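# Move large case to the empty pallet corner

## Task

Take the large case from the pallet at the -y end of the track, where it sits next to two smaller cases, and put it into the vacant corner of the pallet holding the other three cases. Those three may be pushed aside to make space. The two smaller cases must finish exactly where they started. No case may overhang the edge of its pallet by more than about a finger's width. A case that ends up on the floor may be picked up again, but it has to finish lid up. At the end, release everything and pull the tools away: the arrangement counts only if it stays put with no robot support.

## Robot and tools

Robot: two arms, left_arm and right_arm, each an industrial six-joint arm on its own carriage on one shared track. left_rail carries left_arm on the +y half, right_rail carries right_arm on the -y half. Each arm ends in a vacuum tool with four suction cups in two channels: channel a (cups at y = -104.5 mm in the tool frame) and channel b (y = +104.5 mm), with cups at x = -62 and +62 mm. The cup rims together cover 227 mm in x and 312 mm in y; the cups point along the tool's +z.

Scene frame: fixed to the table, z = 0 on the table top, +z up, +x the direction the arms face, +y to their left. The track runs along y at x = 0, with y = 0 at its centre. The table starts at x = 0.50 and spans y = -0.90 to 0.90; beyond that the floor is 0.53 m lower. An arm base sits at x = 0, y = its carriage position, z = 0.04. The names left and right do not refer to image sides. Pallet cameras: cam_pallet_north views the -y end, cam_pallet_south the +y end; in both, +y runs roughly rightward. Other cameras: cam_high, cam_low, cam_left_wrist, cam_right_wrist, all 504x504.

execute_actions(actions): runs a list of actions in sequence and returns state plus images; an empty list just observes. Each action may hold "rows", "steps", "until", and device keys "left_rail" / "right_rail".
- rows: up to 15 rows, one per control step of 1/30 s. Every row is a single list of 16 numbers, each in [-1, 1], covering both arms: left dx, dy, dz, rx, ry, rz, suction_a, suction_b, then right dx, dy, dz, rx, ry, rz, suction_a, suction_b. dx..rz are an offset of the cup point, expressed in the cup point's own axes, measured from where it was when this action began (for a call's first action, from the last reported pose), never from the previous row. Scale: 1.0 equals 0.6 m of translation or 180 degrees; rx, ry, rz form one rotation vector. Suction values: above 0.01 means on, 0 means off; they persist, so resend the current values to keep them unchanged. Send all 16 numbers even when one arm is idle (zeros keep its pose; repeat its suction settings).
- steps: 1 to 450 control steps, at least the number of rows, default 15. After the final row the arms keep heading to that row's target. Each step the target is clipped to 100 mm and 16 degrees from the measured pose, so give big moves enough steps, and continue an unfinished move in the next action rather than relying on drift.
- until: stops the action early once all conditions hold, e.g. {"left_rail": {"position_status": ["!=", "moving"]}}, or {"all": {"status": "ended"}} / {"any": {"status": "ended"}}. Numbers require a comparison ("=", "!=", "<", "<=", ">", ">="). It does not halt arms.
- left_rail / right_rail: position_m is an absolute carriage position in metres along y (left_rail 0.6 to 3, right_rail -3 to -0.6); speed_m_s sets top speed, 0.01 to 1 (starts at 1, sticky); {"stop": true} halts. Rows never move carriages, but a moving carriage shifts its arm's tool with it. Command the carriage, wait with until on position_status, and only then place its tool. Any out-of-range value or unknown name rejects the whole call.

zoom_image(camera, region): region is [x0, y0, x1, y1] in pixels of that camera's latest image, at most 504 by 504. read_manual(section) only returns licence text. finished_scene(scene): pass the current scene number to end it; irreversible, so only after the goal holds.

Results: per-arm cup point position (m) and quaternion wxyz in the scene frame, velocities, Hand target (where the controller is driving), joint positions and velocities (rail first, then six joints), Wrist force and torque in tool axes (noisy, offset up to about 10 N, saturate near 200 N), suction_measured_a/b (0 to 1) and part_present_a/b, and per carriage position_m, position_status (moving, done, contact_stop, time_out, stopped, stopped_with_arm, stopped_for_other_arm) and position_answer (taken, not_taken). Reported positions can be off, more so at long reach. "pose unreachable" means the clearance check altered or blocked that arm's command; its carriage then stops.

Gripping: switch a channel on and press both of its cups fully flat on a smooth face; edges, holes or gaps under a cup leak, and one leaking cup kills that channel. Readings take about 1.3 s to settle; 0.83+ is airtight, cardboard settles lower. Pull is roughly 381 N per sealed cup at 0.7. Cups compress up to 21 mm. Centre the grip on heavy cases and accelerate gently, raising offsets about 0.01 per row.

Releasing: lower in small increments until contact, then in one action turn both channels off while backing the tool straight away. If a cup sticks to the table, switch that channel off.

Hazards: a joint torque at its limit or an external force of 400 N stops that arm for 10 s. Never let arms, tools, cameras or a carried case collide or press on each other; when handing over, set the case down and switch the giver off before the receiver on. Do not push cases out of the work area, drop or slam them. If a carriage reports stopped_for_other_arm, move the arm away from the other, wait 30 steps, and resend.

Each tool is called in YAML: its name, and indented under it one key for each argument.

## Session

execute_actions:
  actions: []

Scene clock: 0.00 s.
left_arm: end_effector_position=(+0.8504, +1.6809, +0.4402) suction_measured_a=0.01 part_present_a=0 suction_measured_b=0.01 part_present_b=0 end_effector_quat_wxyz=(+0.000, +0.001, +1.000, +0.001) end_effector_velocity=(+0.000, -0.000, -0.000) end_effector_angular_velocity=(+0.000, +0.000, -0.000) | right_arm: end_effector_position=(+0.8503, -2.9220, +0.4408) suction_measured_a=0.00 part_present_a=0 suction_measured_b=0.00 part_present_b=0 end_effector_quat_wxyz=(+0.001, -0.000, +1.000, +0.001) end_effector_velocity=(-0.000, +0.000, +0.000) end_effector_angular_velocity=(-0.000, -0.000, +0.000)
Joint positions: left_arm=[ 1.681 -0.239 -1.498  2.091 -2.165 -1.569  1.333] | right_arm=[-2.921 -0.24  -1.499  2.092 -2.166 -1.569  1.331]
Joint velocities: left_arm=[ 0. -0.  0. -0.  0. -0. -0.] | right_arm=[ 0.  0. -0.  0. -0. -0.  0.]
Wrist force (N, on the end effector, along its own x y z axes, offset not removed): no reading
Wrist torque (N m, same axes, about the end effector's origin, offset not removed): no reading
Hand target (left_arm): +0.850, +1.681, +0.440; +0.000, +0.001, +1.000, +0.001
Hand target (right_arm): +0.850, -2.922, +0.441; +0.001, -0.000, +1.000, +0.001
left_rail: position_m=1.681 position_m_goal=1.681 speed_m_s=1.00 position_status=done position_answer=taken refusals=0
right_rail: position_m=-2.921 position_m_goal=-2.921 speed_m_s=1.00 position_status=done position_answer=taken refusals=0

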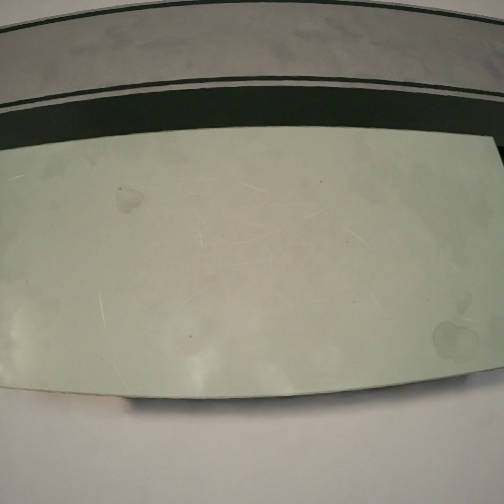

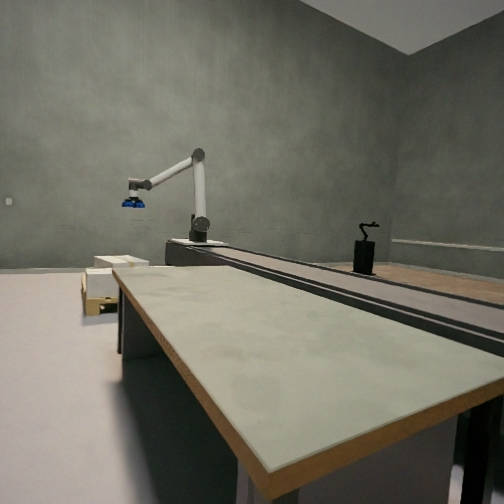

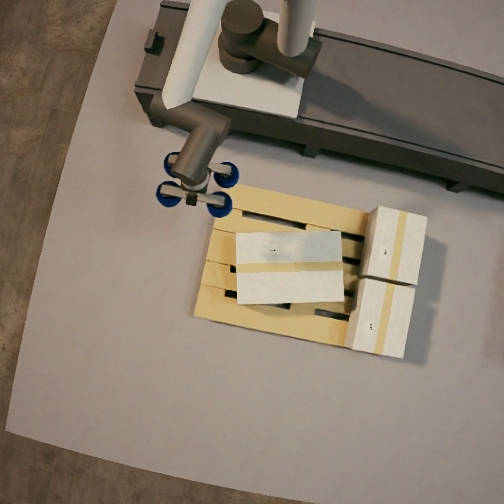

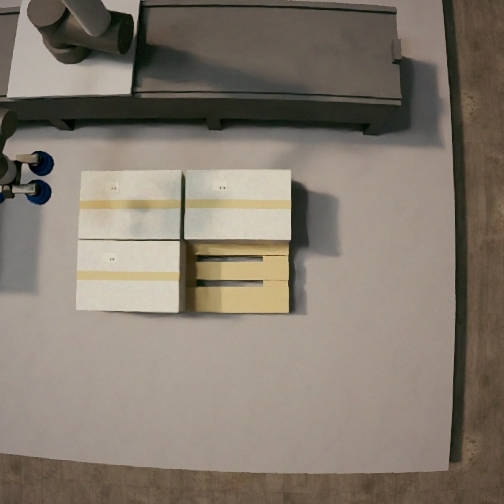

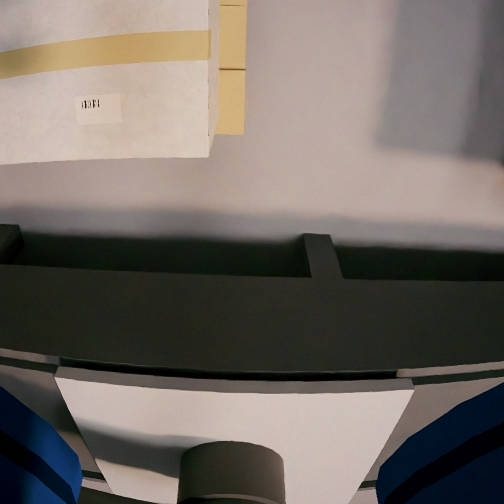

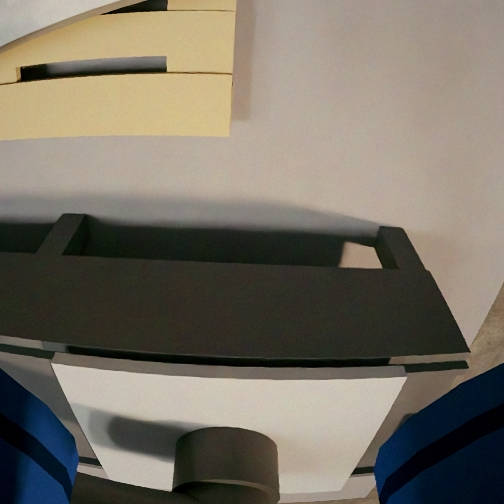

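zoom_image:
  camera: "cam_pallet_north"
  region: [130, 130, 450, 380]

zoom_image:
  camera: "cam_pallet_south"
  region: [40, 140, 340, 340]

Region (130, 130, 450, 380) of cam_pallet_north's 504x504 image, scaled by 1.575, with more detail than that image has; it fills the top 394 rows of this view, and the rest is white.

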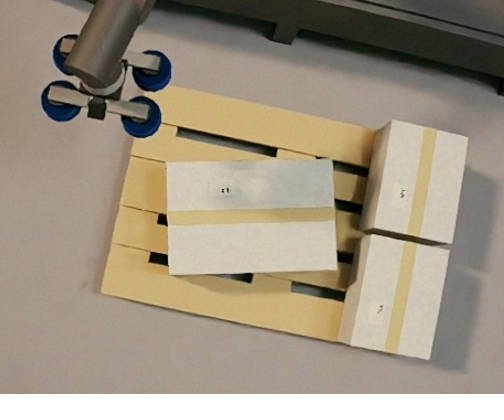

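Region (40, 140, 340, 340) of cam_pallet_south's 504x504 image, scaled by 1.680, with more detail than that image has.

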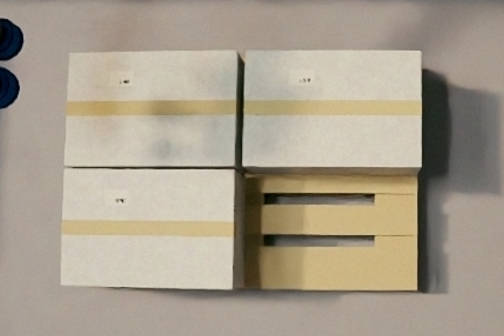

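execute_actions:
  actions:
    - {"rows": [[-0.75,0,0,0,0,0,0,0,-0.33,0,0.4,0,0,-0.072,0,0]], "left_rail": {"position_m": 2.6}, "right_rail": {"position_m": -2.42}, "steps": 60}

Scene clock: 25.57 s.
left_arm: end_effector_position=(+1.3003, +2.5999, +0.4401) suction_measured_a=0.01 part_present_a=0 suction_measured_b=0.01 part_present_b=0 end_effector_quat_wxyz=(+0.000, +0.001, +1.000, +0.001) end_effector_velocity=(+0.000, -0.000, +0.000) end_effector_angular_velocity=(-0.000, -0.000, -0.000) | right_arm: end_effector_position=(+1.0484, -2.4209, +0.2010) suction_measured_a=0.00 part_present_a=0 suction_measured_b=0.00 part_present_b=0 end_effector_quat_wxyz=(+0.001, -0.113, +0.994, +0.000) end_effector_velocity=(-0.000, -0.000, -0.000) end_effector_angular_velocity=(+0.000, +0.000, -0.000)
Joint positions: left_arm=[ 2.6   -0.156 -1.017  1.414 -1.967 -1.569  1.416] | right_arm=[-2.42  -0.194 -1.095  1.957 -2.435 -1.569  1.15 ]
Joint velocities: left_arm=[ 0.  0.  0. -0.  0. -0.  0.] | right_arm=[ 0. -0.  0. -0.  0.  0. -0.]
Wrist force (N, on the end effector, along its own x y z axes, offset not removed): left_arm=[-1.5 -5.4 -1.8] | right_arm=[2.5 -8.4 -1.9]
Wrist torque (N m, same axes, about the end effector's origin, offset not removed): left_arm=[-0.83 0.05 0.05] | right_arm=[-1.31 -0.18 0.38]
Hand target (left_arm): +1.300, +2.600, +0.440; +0.000, +0.001, +1.000, +0.001
Hand target (right_arm): +1.048, -2.421, +0.201; +0.001, -0.113, +0.994, +0.000
Off the commanded pose (left_arm): 0.001 m, 0 deg.
Off the commanded pose (right_arm): 0.001 m, 0 deg.
left_rail: position_m=2.600 position_m_goal=2.600 speed_m_s=1.00 position_status=done position_answer=taken refusals=0
right_rail: position_m=-2.420 position_m_goal=-2.420 speed_m_s=1.00 position_status=done position_answer=taken refusals=0

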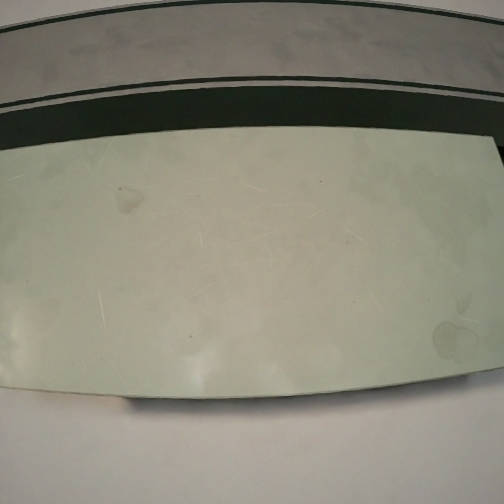

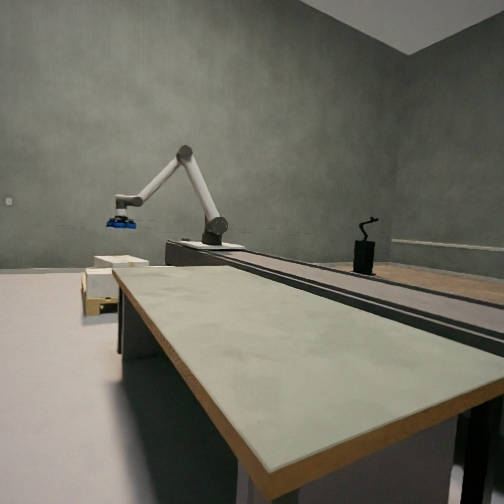

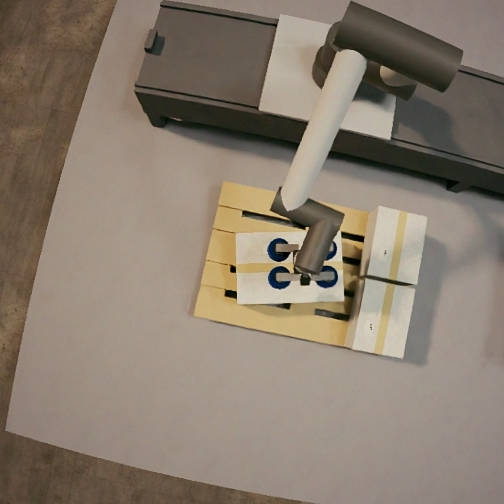

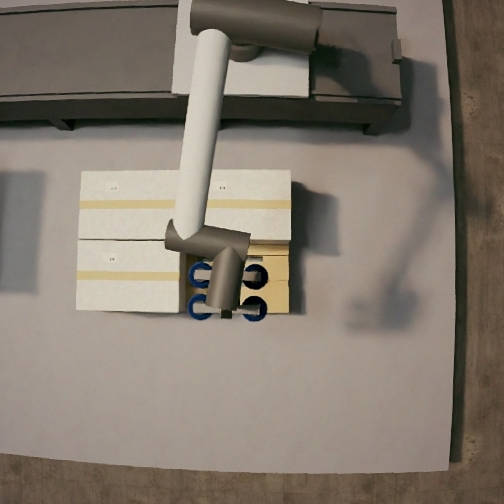

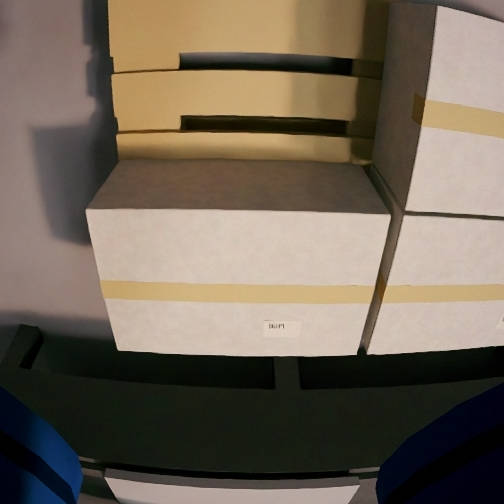

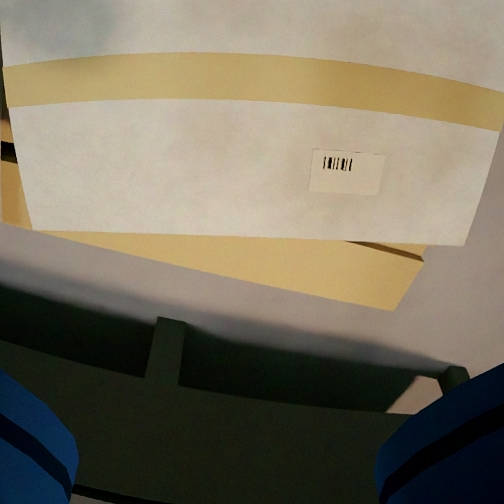

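zoom_image:
  camera: "cam_left_wrist"
  region: [300, 0, 460, 230]

zoom_image:
  camera: "cam_left_wrist"
  region: [70, 0, 230, 230]

zoom_image:
  camera: "cam_pallet_north"
  region: [210, 200, 370, 330]

Region (300, 0, 460, 230) of cam_left_wrist's 504x504 image, scaled by 2.191, with more detail than that image has; it fills the left 351 columns of this view, and the rest is white.

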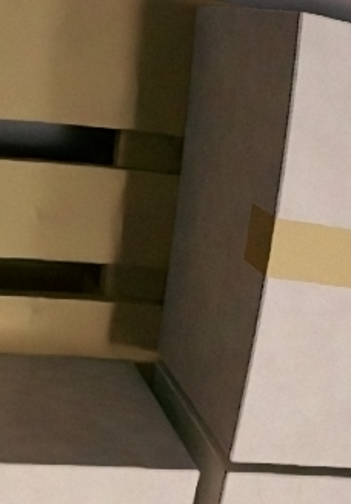

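Region (70, 0, 230, 230) of cam_left_wrist's 504x504 image, scaled by 2.191, with more detail than that image has; it fills the left 351 columns of this view, and the rest is white.

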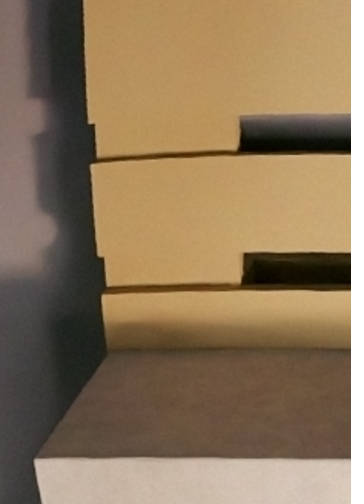

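Region (210, 200, 370, 330) of cam_pallet_north's 504x504 image, scaled by 3.150, with more detail than that image has; it fills the top 410 rows of this view, and the rest is white.

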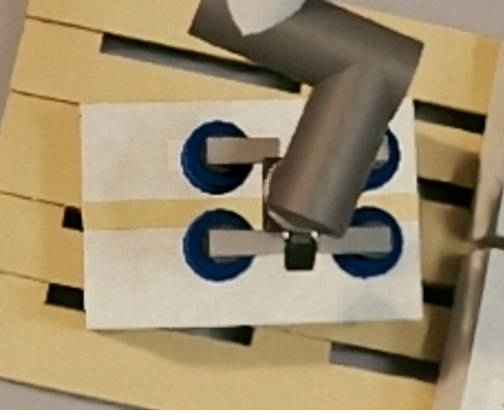

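execute_actions:
  actions:
    - {"rows": [[0.083,-0.033,0.933,0,0,0,0,0,0,-0.022,0.467,0,0,0,0,0]], "steps": 45}

zoom_image:
  camera: "cam_pallet_north"
  region: [210, 200, 370, 330]

zoom_image:
  camera: "cam_pallet_south"
  region: [140, 160, 320, 330]

Scene clock: 64.23 s.
left_arm: end_effector_position=(+1.2505, +2.5801, -0.1195) suction_measured_a=0.01 part_present_a=0 suction_measured_b=0.01 part_present_b=0 end_effector_quat_wxyz=(+0.000, +0.001, +1.000, +0.001) end_effector_velocity=(+0.000, -0.000, -0.002) end_effector_angular_velocity=(-0.000, -0.000, -0.000) | right_arm: end_effector_position=(+1.0516, -2.4338, -0.0792) suction_measured_a=0.00 part_present_a=0 suction_measured_b=0.00 part_present_b=0 end_effector_quat_wxyz=(+0.001, -0.113, +0.994, +0.000) end_effector_velocity=(-0.000, +0.000, -0.000) end_effector_angular_velocity=(+0.000, +0.000, +0.000)
Joint positions: left_arm=[ 2.6   -0.178 -0.637  1.656 -2.59  -1.569  1.394] | right_arm=[-2.42  -0.206 -0.789  1.988 -2.772 -1.569  1.138]
Joint velocities: left_arm=[ 0.    -0.     0.002 -0.001 -0.001  0.    -0.   ] | right_arm=[ 0. -0.  0. -0. -0.  0. -0.]
Wrist force (N, on the end effector, along its own x y z axes, offset not removed): left_arm=[-1.2 -4.9 -1.3] | right_arm=[2.0 -8.5 -2.8]
Wrist torque (N m, same axes, about the end effector's origin, offset not removed): left_arm=[-0.79 0.05 -0.02] | right_arm=[-1.18 -0.17 0.35]
Hand target (left_arm): +1.251, +2.580, -0.120; +0.000, +0.001, +1.000, +0.001
Hand target (right_arm): +1.052, -2.434, -0.079; +0.001, -0.113, +0.994, +0.000
Off the commanded pose (left_arm): 0.001 m, 0 deg.
Off the commanded pose (right_arm): 0.001 m, 0 deg.
left_rail: position_m=2.600 position_m_goal=2.600 speed_m_s=1.00 position_status=done position_answer=taken refusals=0
right_rail: position_m=-2.420 position_m_goal=-2.420 speed_m_s=1.00 position_status=done position_answer=taken refusals=0

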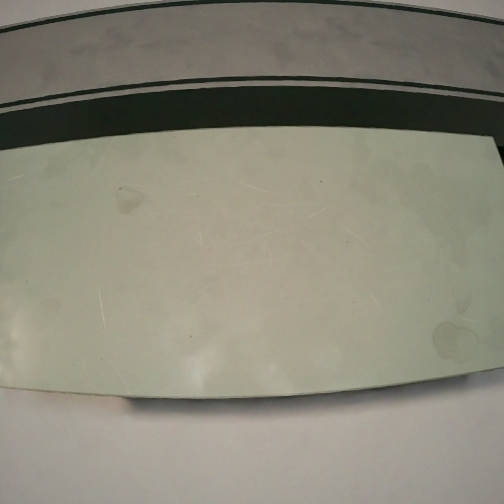

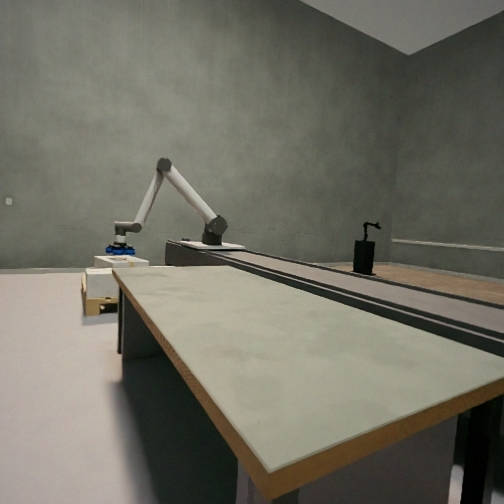

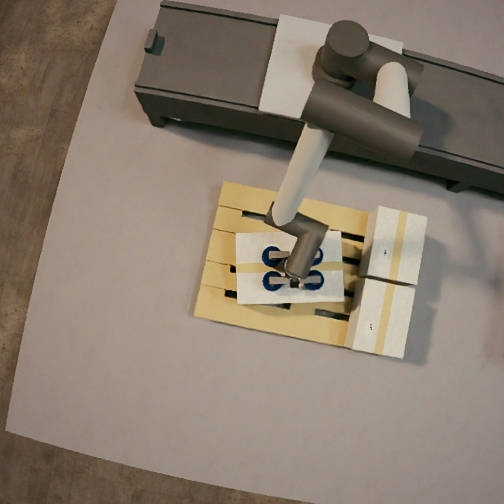

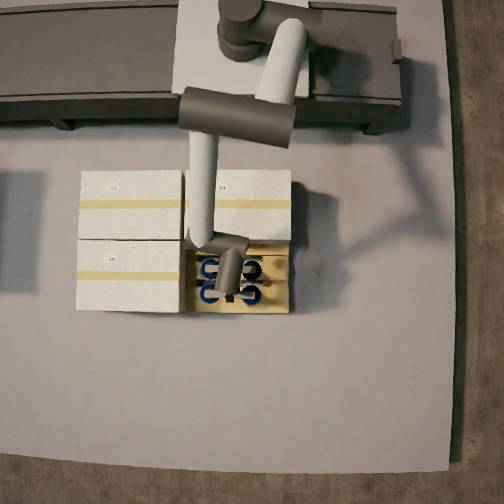

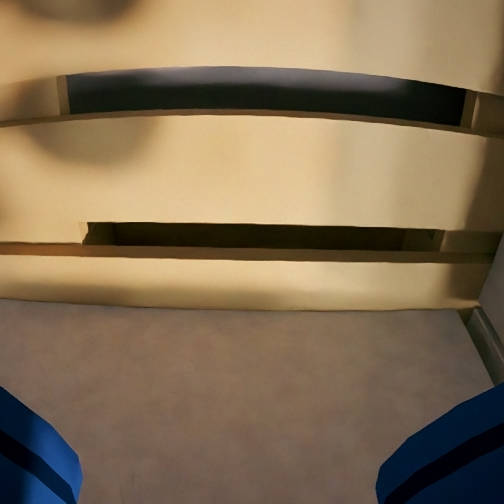

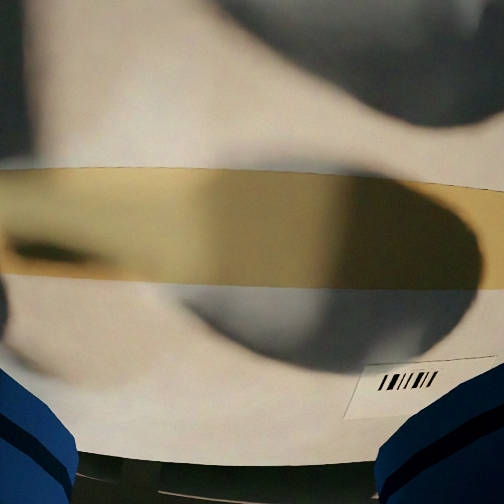

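Region (210, 200, 370, 330) of cam_pallet_north's 504x504 image, scaled by 3.150, with more detail than that image has; it fills the top 410 rows of this view, and the rest is white.

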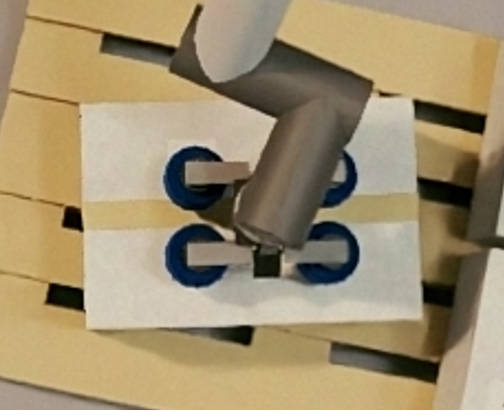

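Region (140, 160, 320, 330) of cam_pallet_south's 504x504 image, scaled by 2.800, with more detail than that image has.

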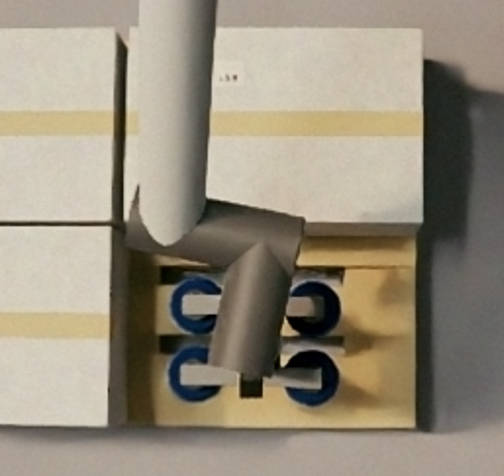

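execute_actions:
  actions:
    - {"rows": [[0,0,-0.2,0,0,0,0,0,0.028,-0.017,0.02,0,0,0,0,0],[0,0,-0.4,0,0,0,0,0,0.028,-0.017,0.04,0,0,0,0,0],[0,0,-0.6,0,0,0,0,0,0.028,-0.017,0.06,0,0,0,0,0],[0,0,-0.8,0,0,0,0,0,0.028,-0.017,0.075,0,0,0,0,0],[0,0,-0.93,0,0,0,0,0,0.028,-0.017,0.085,0,0,0,1,1],[0,0,-0.93,0,0,0,0,0,0.028,-0.017,0.092,0,0,0,1,1],[0,0,-0.93,0,0,0,0,0,0.028,-0.017,0.099,0,0,0,1,1],[0,0,-0.93,0,0,0,0,0,0.028,-0.017,0.106,0,0,0,1,1],[0,0,-0.93,0,0,0,0,0,0.028,-0.017,0.112,0,0,0,1,1],[0,0,-0.93,0,0,0,0,0,0.028,-0.017,0.118,0,0,0,1,1],[0,0,-0.93,0,0,0,0,0,0.028,-0.017,0.124,0,0,0,1,1],[0,0,-0.93,0,0,0,0,0,0.028,-0.017,0.13,0,0,0,1,1],[0,0,-0.93,0,0,0,0,0,0.028,-0.017,0.135,0,0,0,1,1]], "steps": 35}

Scene clock: 98.67 s.
left_arm: end_effector_position=(+1.2505, +2.5802, +0.4386) suction_measured_a=0.01 part_present_a=0 suction_measured_b=0.01 part_present_b=0 end_effector_quat_wxyz=(+0.000, +0.001, +1.000, +0.001) end_effector_velocity=(-0.000, +0.000, +0.000) end_effector_angular_velocity=(-0.000, -0.000, -0.000) | right_arm: end_effector_position=(+1.0382, -2.4477, -0.1583) suction_measured_a=0.89 part_present_a=1 suction_measured_b=0.89 part_present_b=1 end_effector_quat_wxyz=(+0.002, -0.113, +0.994, +0.000) end_effector_velocity=(+0.000, -0.000, +0.000) end_effector_angular_velocity=(+0.000, -0.000, -0.000)
Joint positions: left_arm=[ 2.6   -0.178 -1.071  1.504 -2.004 -1.569  1.394] | right_arm=[-2.42  -0.222 -0.698  1.994 -2.87  -1.569  1.122]
Joint velocities: left_arm=[ 0.  0. -0.  0. -0.  0.  0.] | right_arm=[ 0. -0. -0.  0. -0.  0.  0.]
Wrist force (N, on the end effector, along its own x y z axes, offset not removed): left_arm=[-0.6 -3.9 -3.9] | right_arm=[16.8 15.5 -40.3]
Wrist torque (N m, same axes, about the end effector's origin, offset not removed): left_arm=[-0.65 0.06 -0.02] | right_arm=[-0.05 -1.60 0.65]
Hand target (left_arm): +1.250, +2.580, +0.439; +0.000, +0.001, +1.000, +0.001
Hand target (right_arm): +1.038, -2.448, -0.158; +0.002, -0.113, +0.994, +0.000
Off the commanded pose (left_arm): 0.001 m, 0 deg.
Off the commanded pose (right_arm): 0.002 m, 0 deg.
FORCE FAULT: contact force on the right arm reached its limit, and that arm stopped for 10 seconds. The contact can be on any part of that arm, not only on its tool. That arm's remaining commands of this call were not run. That arm holds still and accepts commands again. Move the arm away from the contact; if what it grips holds it there, let go first. Pushing or pulling that hard again can fault the arm again.
left_rail: position_m=2.600 position_m_goal=2.600 speed_m_s=1.00 position_status=done position_answer=taken refusals=0
right_rail: position_m=-2.420 position_m_goal=-2.420 speed_m_s=1.00 position_status=done position_answer=taken refusals=0

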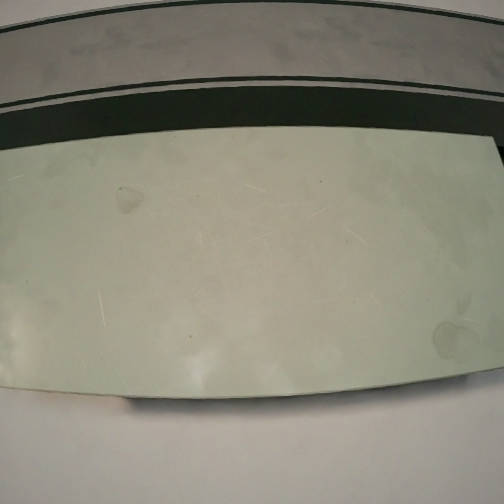

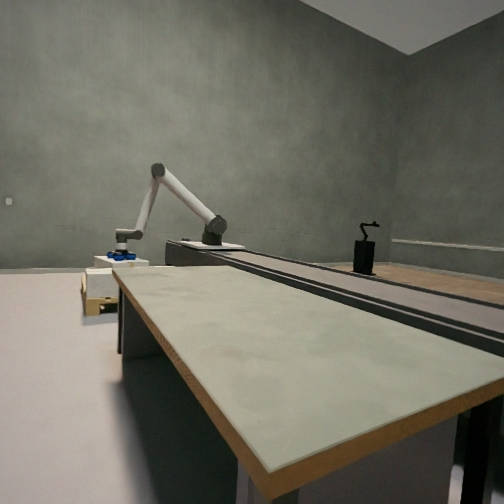

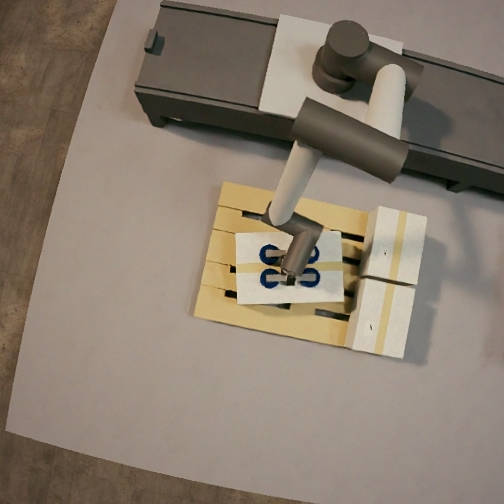

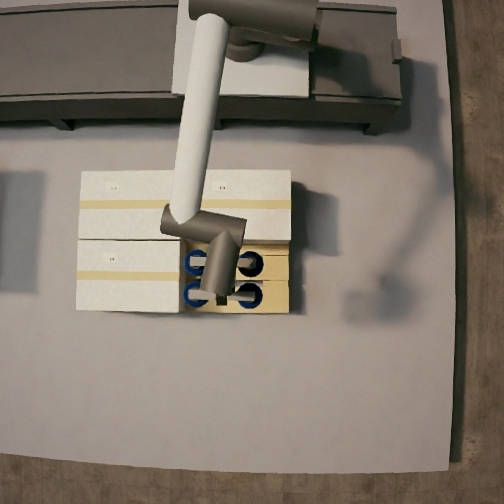

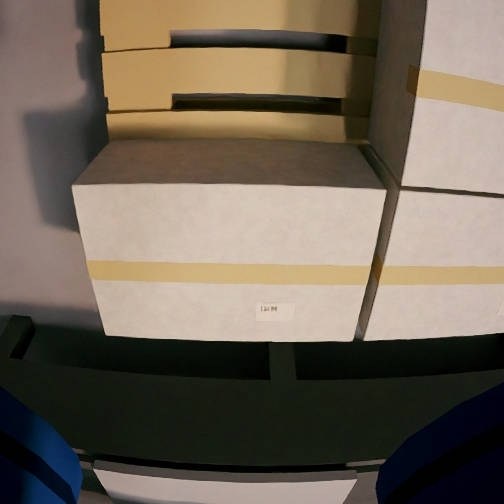

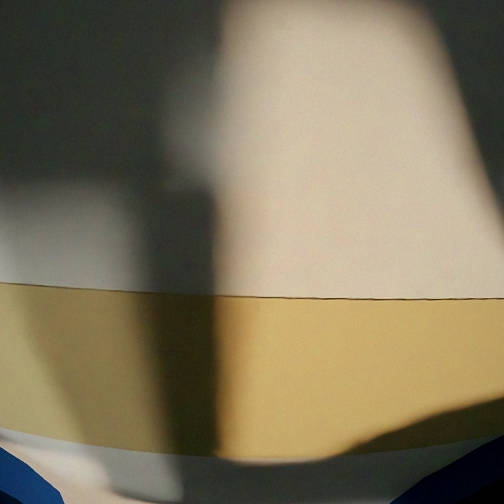

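execute_actions:
  actions:
    - {"rows": [[0.05,-0.04,0,0,0,0,0,0,0,0,-0.005,0,0,0,1,1],[0.1,-0.08,0,0,0,0,0,0,0,0,-0.015,0,0,0,1,1],[0.2,-0.15,0,0,0,0,0,0,0,0,-0.03,0,0,0,1,1],[0.3,-0.22,0,0,0,0,0,0,0,0,-0.05,0,0,0,1,1],[0.4,-0.3,0,0,0,0,0,0,0,0,-0.075,0,0,0,1,1],[0.5,-0.38,0,0,0,0,0,0,0,0,-0.105,0,0,0,1,1],[0.667,-0.5,0,0,0,0,0,0,0,0,-0.14,0,0,0,1,1],[0.667,-0.5,0,0,0,0,0,0,0,0,-0.18,0,0,0,1,1],[0.667,-0.5,0,0,0,0,0,0,0,0,-0.22,0,0,0,1,1],[0.667,-0.5,0,0,0,0,0,0,0,0,-0.27,0,0,0,1,1],[0.667,-0.5,0,0,0,0,0,0,0,0,-0.32,0,0,0,1,1],[0.667,-0.5,0,0,0,0,0,0,0,0,-0.38,0,0,0,1,1],[0.667,-0.5,0,0,0,0,0,0,0,0,-0.45,0,0,0,1,1],[0.667,-0.5,0,0,0,0,0,0,0,0,-0.783,0,0,0,1,1]], "left_rail": {"position_m": 1.4}, "steps": 40}

Scene clock: 113.77 s.
left_arm: end_effector_position=(+0.8509, +1.2352, +0.4385) suction_measured_a=0.01 part_present_a=0 suction_measured_b=0.01 part_present_b=0 end_effector_quat_wxyz=(+0.001, +0.001, +1.000, +0.000) end_effector_velocity=(-0.005, -0.797, +0.000) end_effector_angular_velocity=(+0.001, -0.001, +0.001) | right_arm: end_effector_position=(+1.0368, -2.4472, +0.3101) suction_measured_a=0.89 part_present_a=1 suction_measured_b=0.89 part_present_b=1 end_effector_quat_wxyz=(+0.002, -0.113, +0.994, +0.000) end_effector_velocity=(-0.001, -0.001, +0.011) end_effector_angular_velocity=(+0.000, +0.005, -0.000)
Joint positions: left_arm=[ 1.555 -0.583 -1.431  2.017 -2.157 -1.569  0.989] | right_arm=[-2.42  -0.222 -1.202  1.926 -2.299 -1.569  1.123]
Joint velocities: left_arm=[-0.793 -0.008 -0.004  0.005 -0.     0.001 -0.008] | right_arm=[ 0.    -0.001 -0.009 -0.008  0.021 -0.001 -0.001]
Wrist force (N, on the end effector, along its own x y z axes, offset not removed): left_arm=[-1.3 -8.7 0.4] | right_arm=[3.0 -6.1 7.0]
Wrist torque (N m, same axes, about the end effector's origin, offset not removed): left_arm=[-1.14 0.17 -0.06] | right_arm=[-5.61 0.68 0.27]
Hand target (left_arm): +0.850, +1.202, +0.439; +0.001, +0.001, +1.000, +0.001
Hand target (right_arm): +1.037, -2.447, +0.311; +0.002, -0.113, +0.994, +0.000
Off the commanded pose (left_arm): 0.001 m, 0 deg.
Off the commanded pose (right_arm): 0.002 m, 0 deg.
left_rail: position_m=1.555 position_m_goal=1.400 speed_m_s=1.00 position_status=moving position_answer=taken refusals=0
right_rail: position_m=-2.420 position_m_goal=-2.420 speed_m_s=1.00 position_status=done position_answer=taken refusals=0

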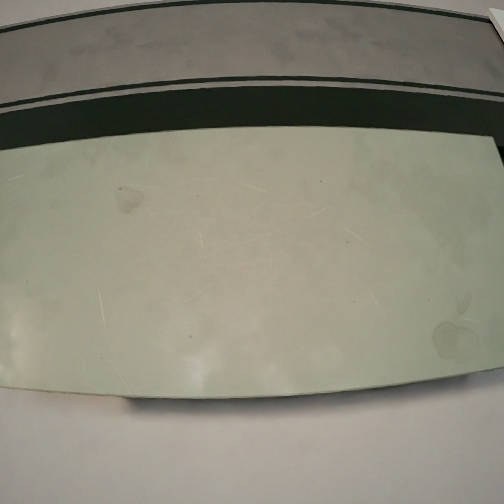

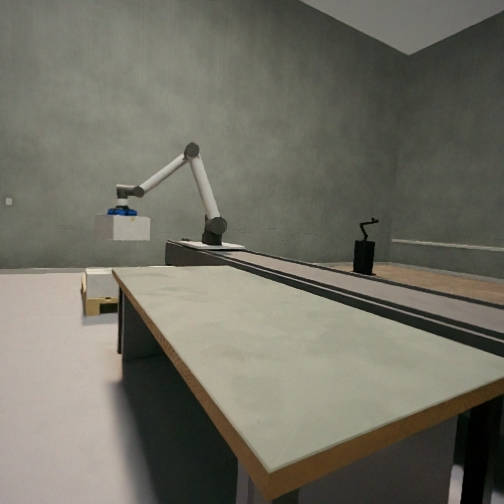

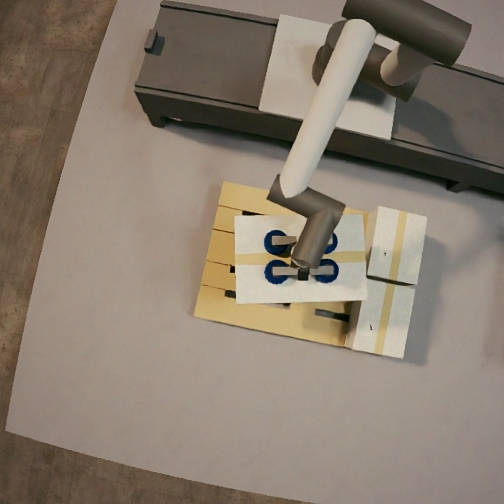

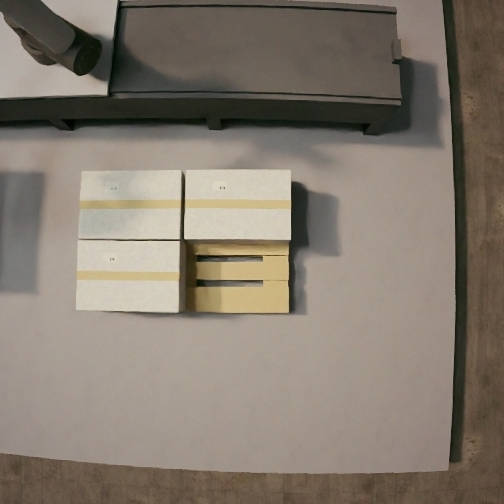

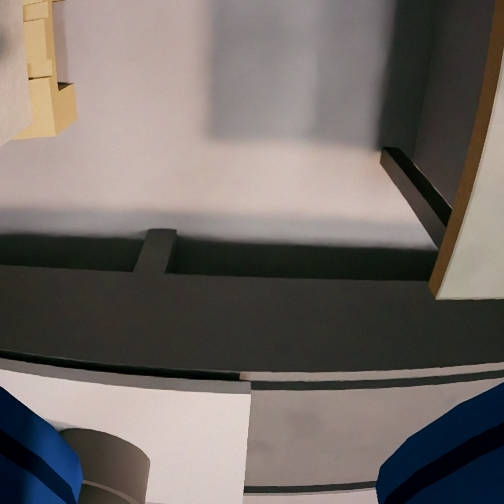

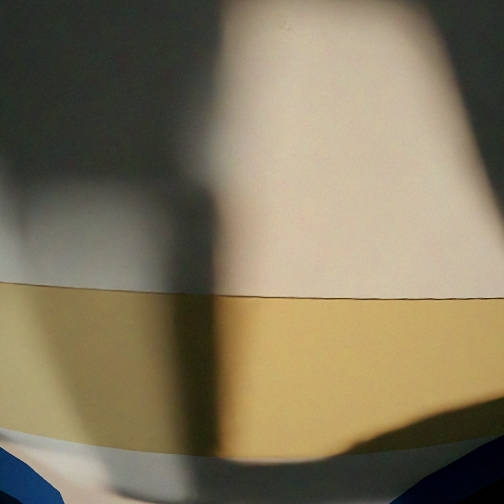

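execute_actions:
  actions: []

execute_actions:
  actions:
    - {"rows": [[0,-0.05,0,0,0,0,0,0,0.002,0.01,0,0,0,0.002,1,1],[0,-0.1,0,0,0,0,0,0,0.004,0.03,0,0,0,0.005,1,1],[0,-0.2,0,0,0,0,0,0,0.007,0.06,0,0,0,0.01,1,1],[0,-0.3,0,0,0,0,0,0,0.012,0.1,0,0,0,0.015,1,1],[0,-0.4,0,0,0,0,0,0,0.017,0.15,0,0,0,0.02,1,1],[0,-0.5,0,0,0,0,0,0,0.023,0.2,0,0,0,0.026,1,1],[0,-0.633,0,0,0,0,0,0,0.03,0.26,0,0,0,0.032,1,1],[0,-0.633,0,0,0,0,0,0,0.037,0.32,0,0,0,0.04,1,1],[0,-0.633,0,0,0,0,0,0,0.045,0.39,0,0,0,0.048,1,1],[0,-0.633,0,0,0,0,0,0,0.053,0.46,0,0,0,0.056,1,1],[0,-0.633,0,0,0,0,0,0,0.107,0.927,0,0,0,0.072,1,1]], "right_rail": {"position_m": -0.6}, "steps": 42}

Scene clock: 119.57 s.
left_arm: end_effector_position=(+0.8503, +1.0802, +0.4386) suction_measured_a=0.01 part_present_a=0 suction_measured_b=0.01 part_present_b=0 end_effector_quat_wxyz=(+0.001, +0.001, +1.000, +0.001) end_effector_velocity=(+0.000, -0.000, -0.000) end_effector_angular_velocity=(+0.000, +0.000, +0.000) | right_arm: end_effector_position=(+1.0369, -2.4474, +0.3115) suction_measured_a=0.89 part_present_a=1 suction_measured_b=0.89 part_present_b=1 end_effector_quat_wxyz=(+0.002, -0.113, +0.994, +0.000) end_effector_velocity=(+0.000, +0.000, +0.000) end_effector_angular_velocity=(-0.000, -0.000, -0.000)
Joint positions: left_arm=[ 1.4   -0.583 -1.432  2.018 -2.158 -1.569  0.989] | right_arm=[-2.42  -0.222 -1.203  1.925 -2.297 -1.569  1.122]
Joint velocities: left_arm=[ 0.  0.  0.  0.  0.  0. -0.] | right_arm=[ 0.  0. -0.  0. -0.  0.  0.]
Wrist force (N, on the end effector, along its own x y z axes, offset not removed): left_arm=[-0.3 -5.4 -2.4] | right_arm=[1.1 -4.8 9.4]
Wrist torque (N m, same axes, about the end effector's origin, offset not removed): left_arm=[-0.90 -0.05 0.03] | right_arm=[-5.41 0.94 0.39]
Hand target (left_arm): +0.850, +1.080, +0.439; +0.001, +0.001, +1.000, +0.001
Hand target (right_arm): +1.037, -2.447, +0.311; +0.002, -0.113, +0.994, +0.000
Off the commanded pose (left_arm): 0.001 m, 0 deg.
Off the commanded pose (right_arm): 0.001 m, 0 deg.
left_rail: position_m=1.400 position_m_goal=1.400 speed_m_s=1.00 position_status=done position_answer=taken refusals=0
right_rail: position_m=-2.420 position_m_goal=-2.420 speed_m_s=1.00 position_status=done position_answer=taken refusals=0

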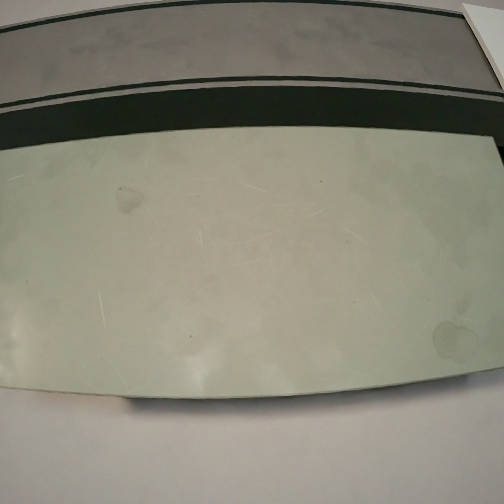

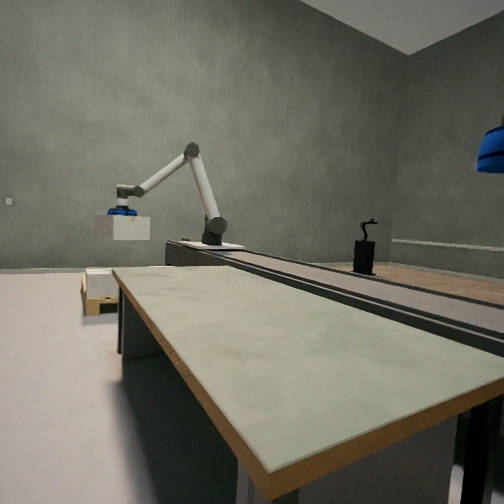

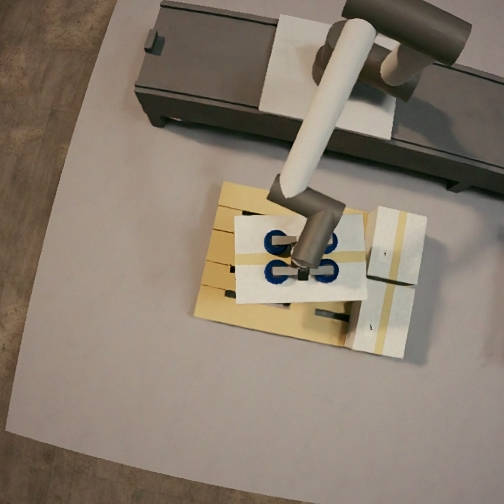

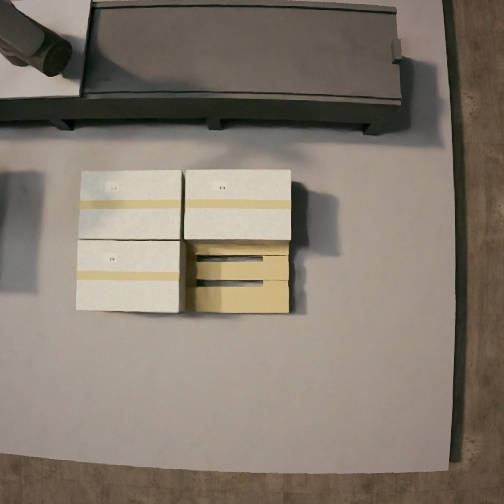

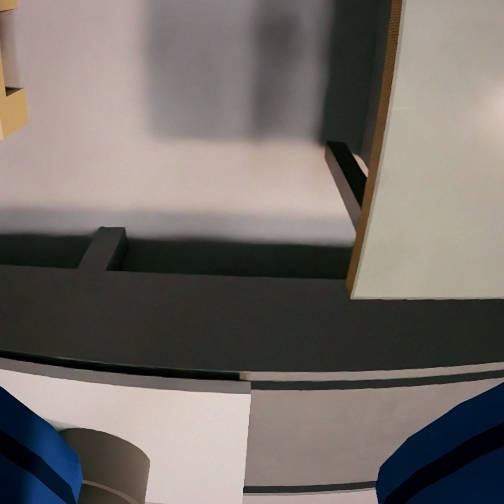

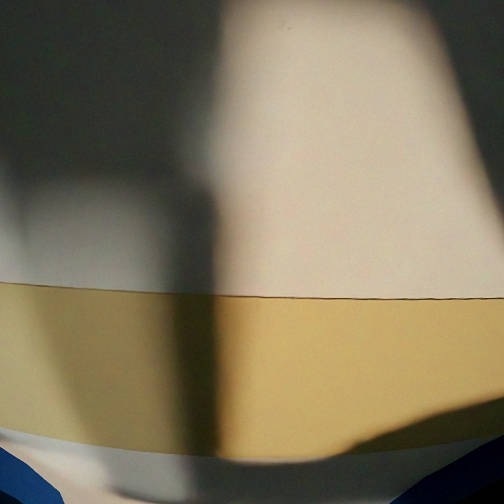

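Scene clock: 120.97 s.
left_arm: end_effector_position=(+0.8502, +0.7003, +0.4386) suction_measured_a=0.01 part_present_a=0 suction_measured_b=0.01 part_present_b=0 end_effector_quat_wxyz=(+0.001, +0.001, +1.000, +0.000) end_effector_velocity=(+0.000, -0.000, +0.000) end_effector_angular_velocity=(-0.000, -0.000, -0.000) | right_arm: end_effector_position=(+0.8502, -0.7976, +0.3108) suction_measured_a=0.89 part_present_a=1 suction_measured_b=0.89 part_present_b=1 end_effector_quat_wxyz=(+0.002, -0.000, +1.000, +0.001) end_effector_velocity=(-0.002, +1.013, -0.000) end_effector_angular_velocity=(-0.001, +0.001, -0.003)
Joint positions: left_arm=[ 1.4   -0.873 -1.227  1.746 -2.09  -1.569  0.699] | right_arm=[-1.297  0.325 -1.251  2.    -2.323 -1.57   1.896]
Joint velocities: left_arm=[ 0.    -0.     0.    -0.001  0.     0.    -0.   ] | right_arm=[ 1.     0.014  0.006 -0.008  0.004 -0.001  0.017]
Wrist force (N, on the end effector, along its own x y z axes, offset not removed): left_arm=[0.9 -4.3 -1.1] | right_arm=[2.2 -5.4 7.8]
Wrist torque (N m, same axes, about the end effector's origin, offset not removed): left_arm=[-0.69 -0.20 -0.05] | right_arm=[-5.91 0.81 0.43]
Hand target (left_arm): +0.850, +0.700, +0.439; +0.001, +0.001, +1.000, +0.000
Hand target (right_arm): +0.850, -0.753, +0.311; +0.002, -0.000, +1.000, +0.001
Off the commanded pose (left_arm): 0.001 m, 0 deg.
Off the commanded pose (right_arm): 0.001 m, 0 deg.
left_rail: position_m=1.400 position_m_goal=1.400 speed_m_s=1.00 position_status=done position_answer=taken refusals=0
right_rail: position_m=-1.297 position_m_goal=-0.600 speed_m_s=1.00 position_status=moving position_answer=taken refusals=0

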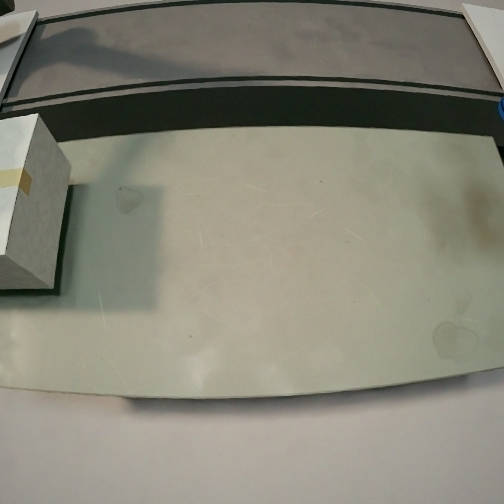

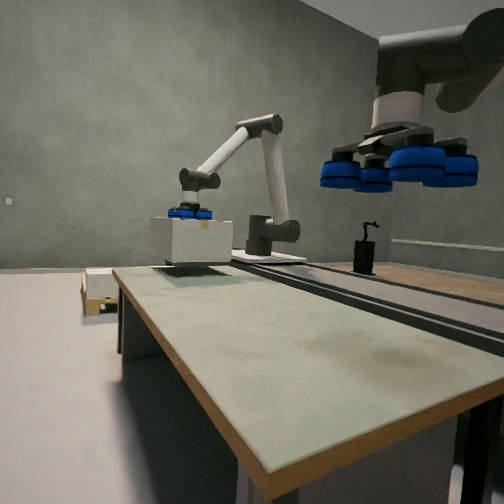

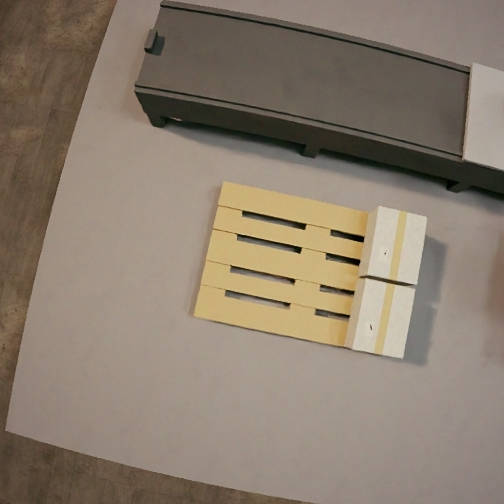

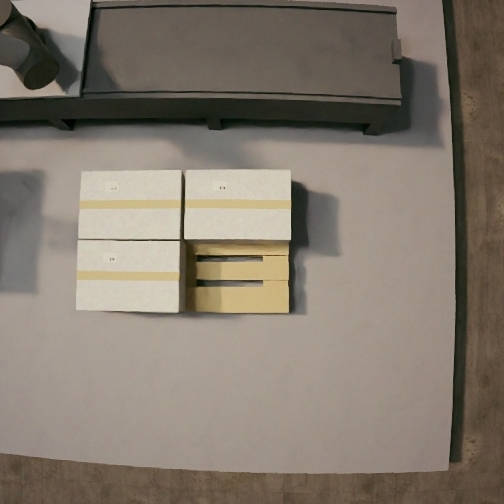

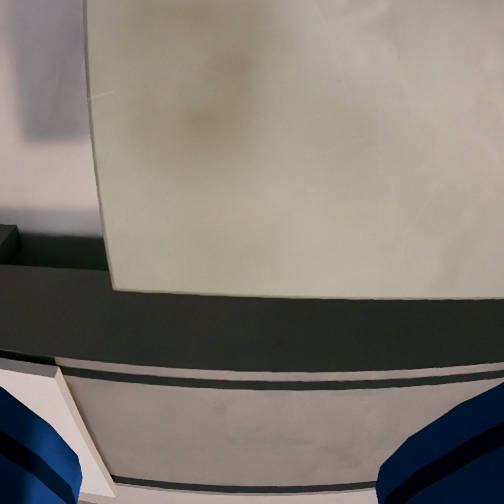

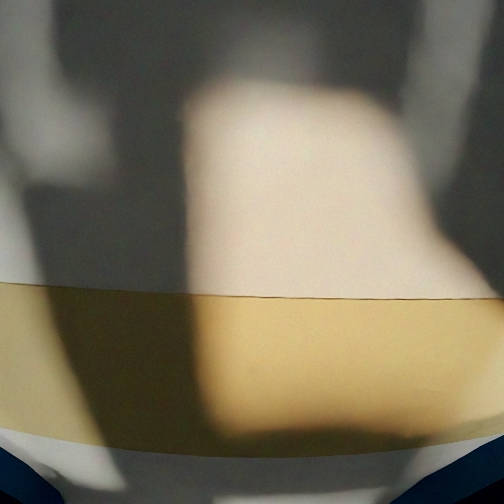

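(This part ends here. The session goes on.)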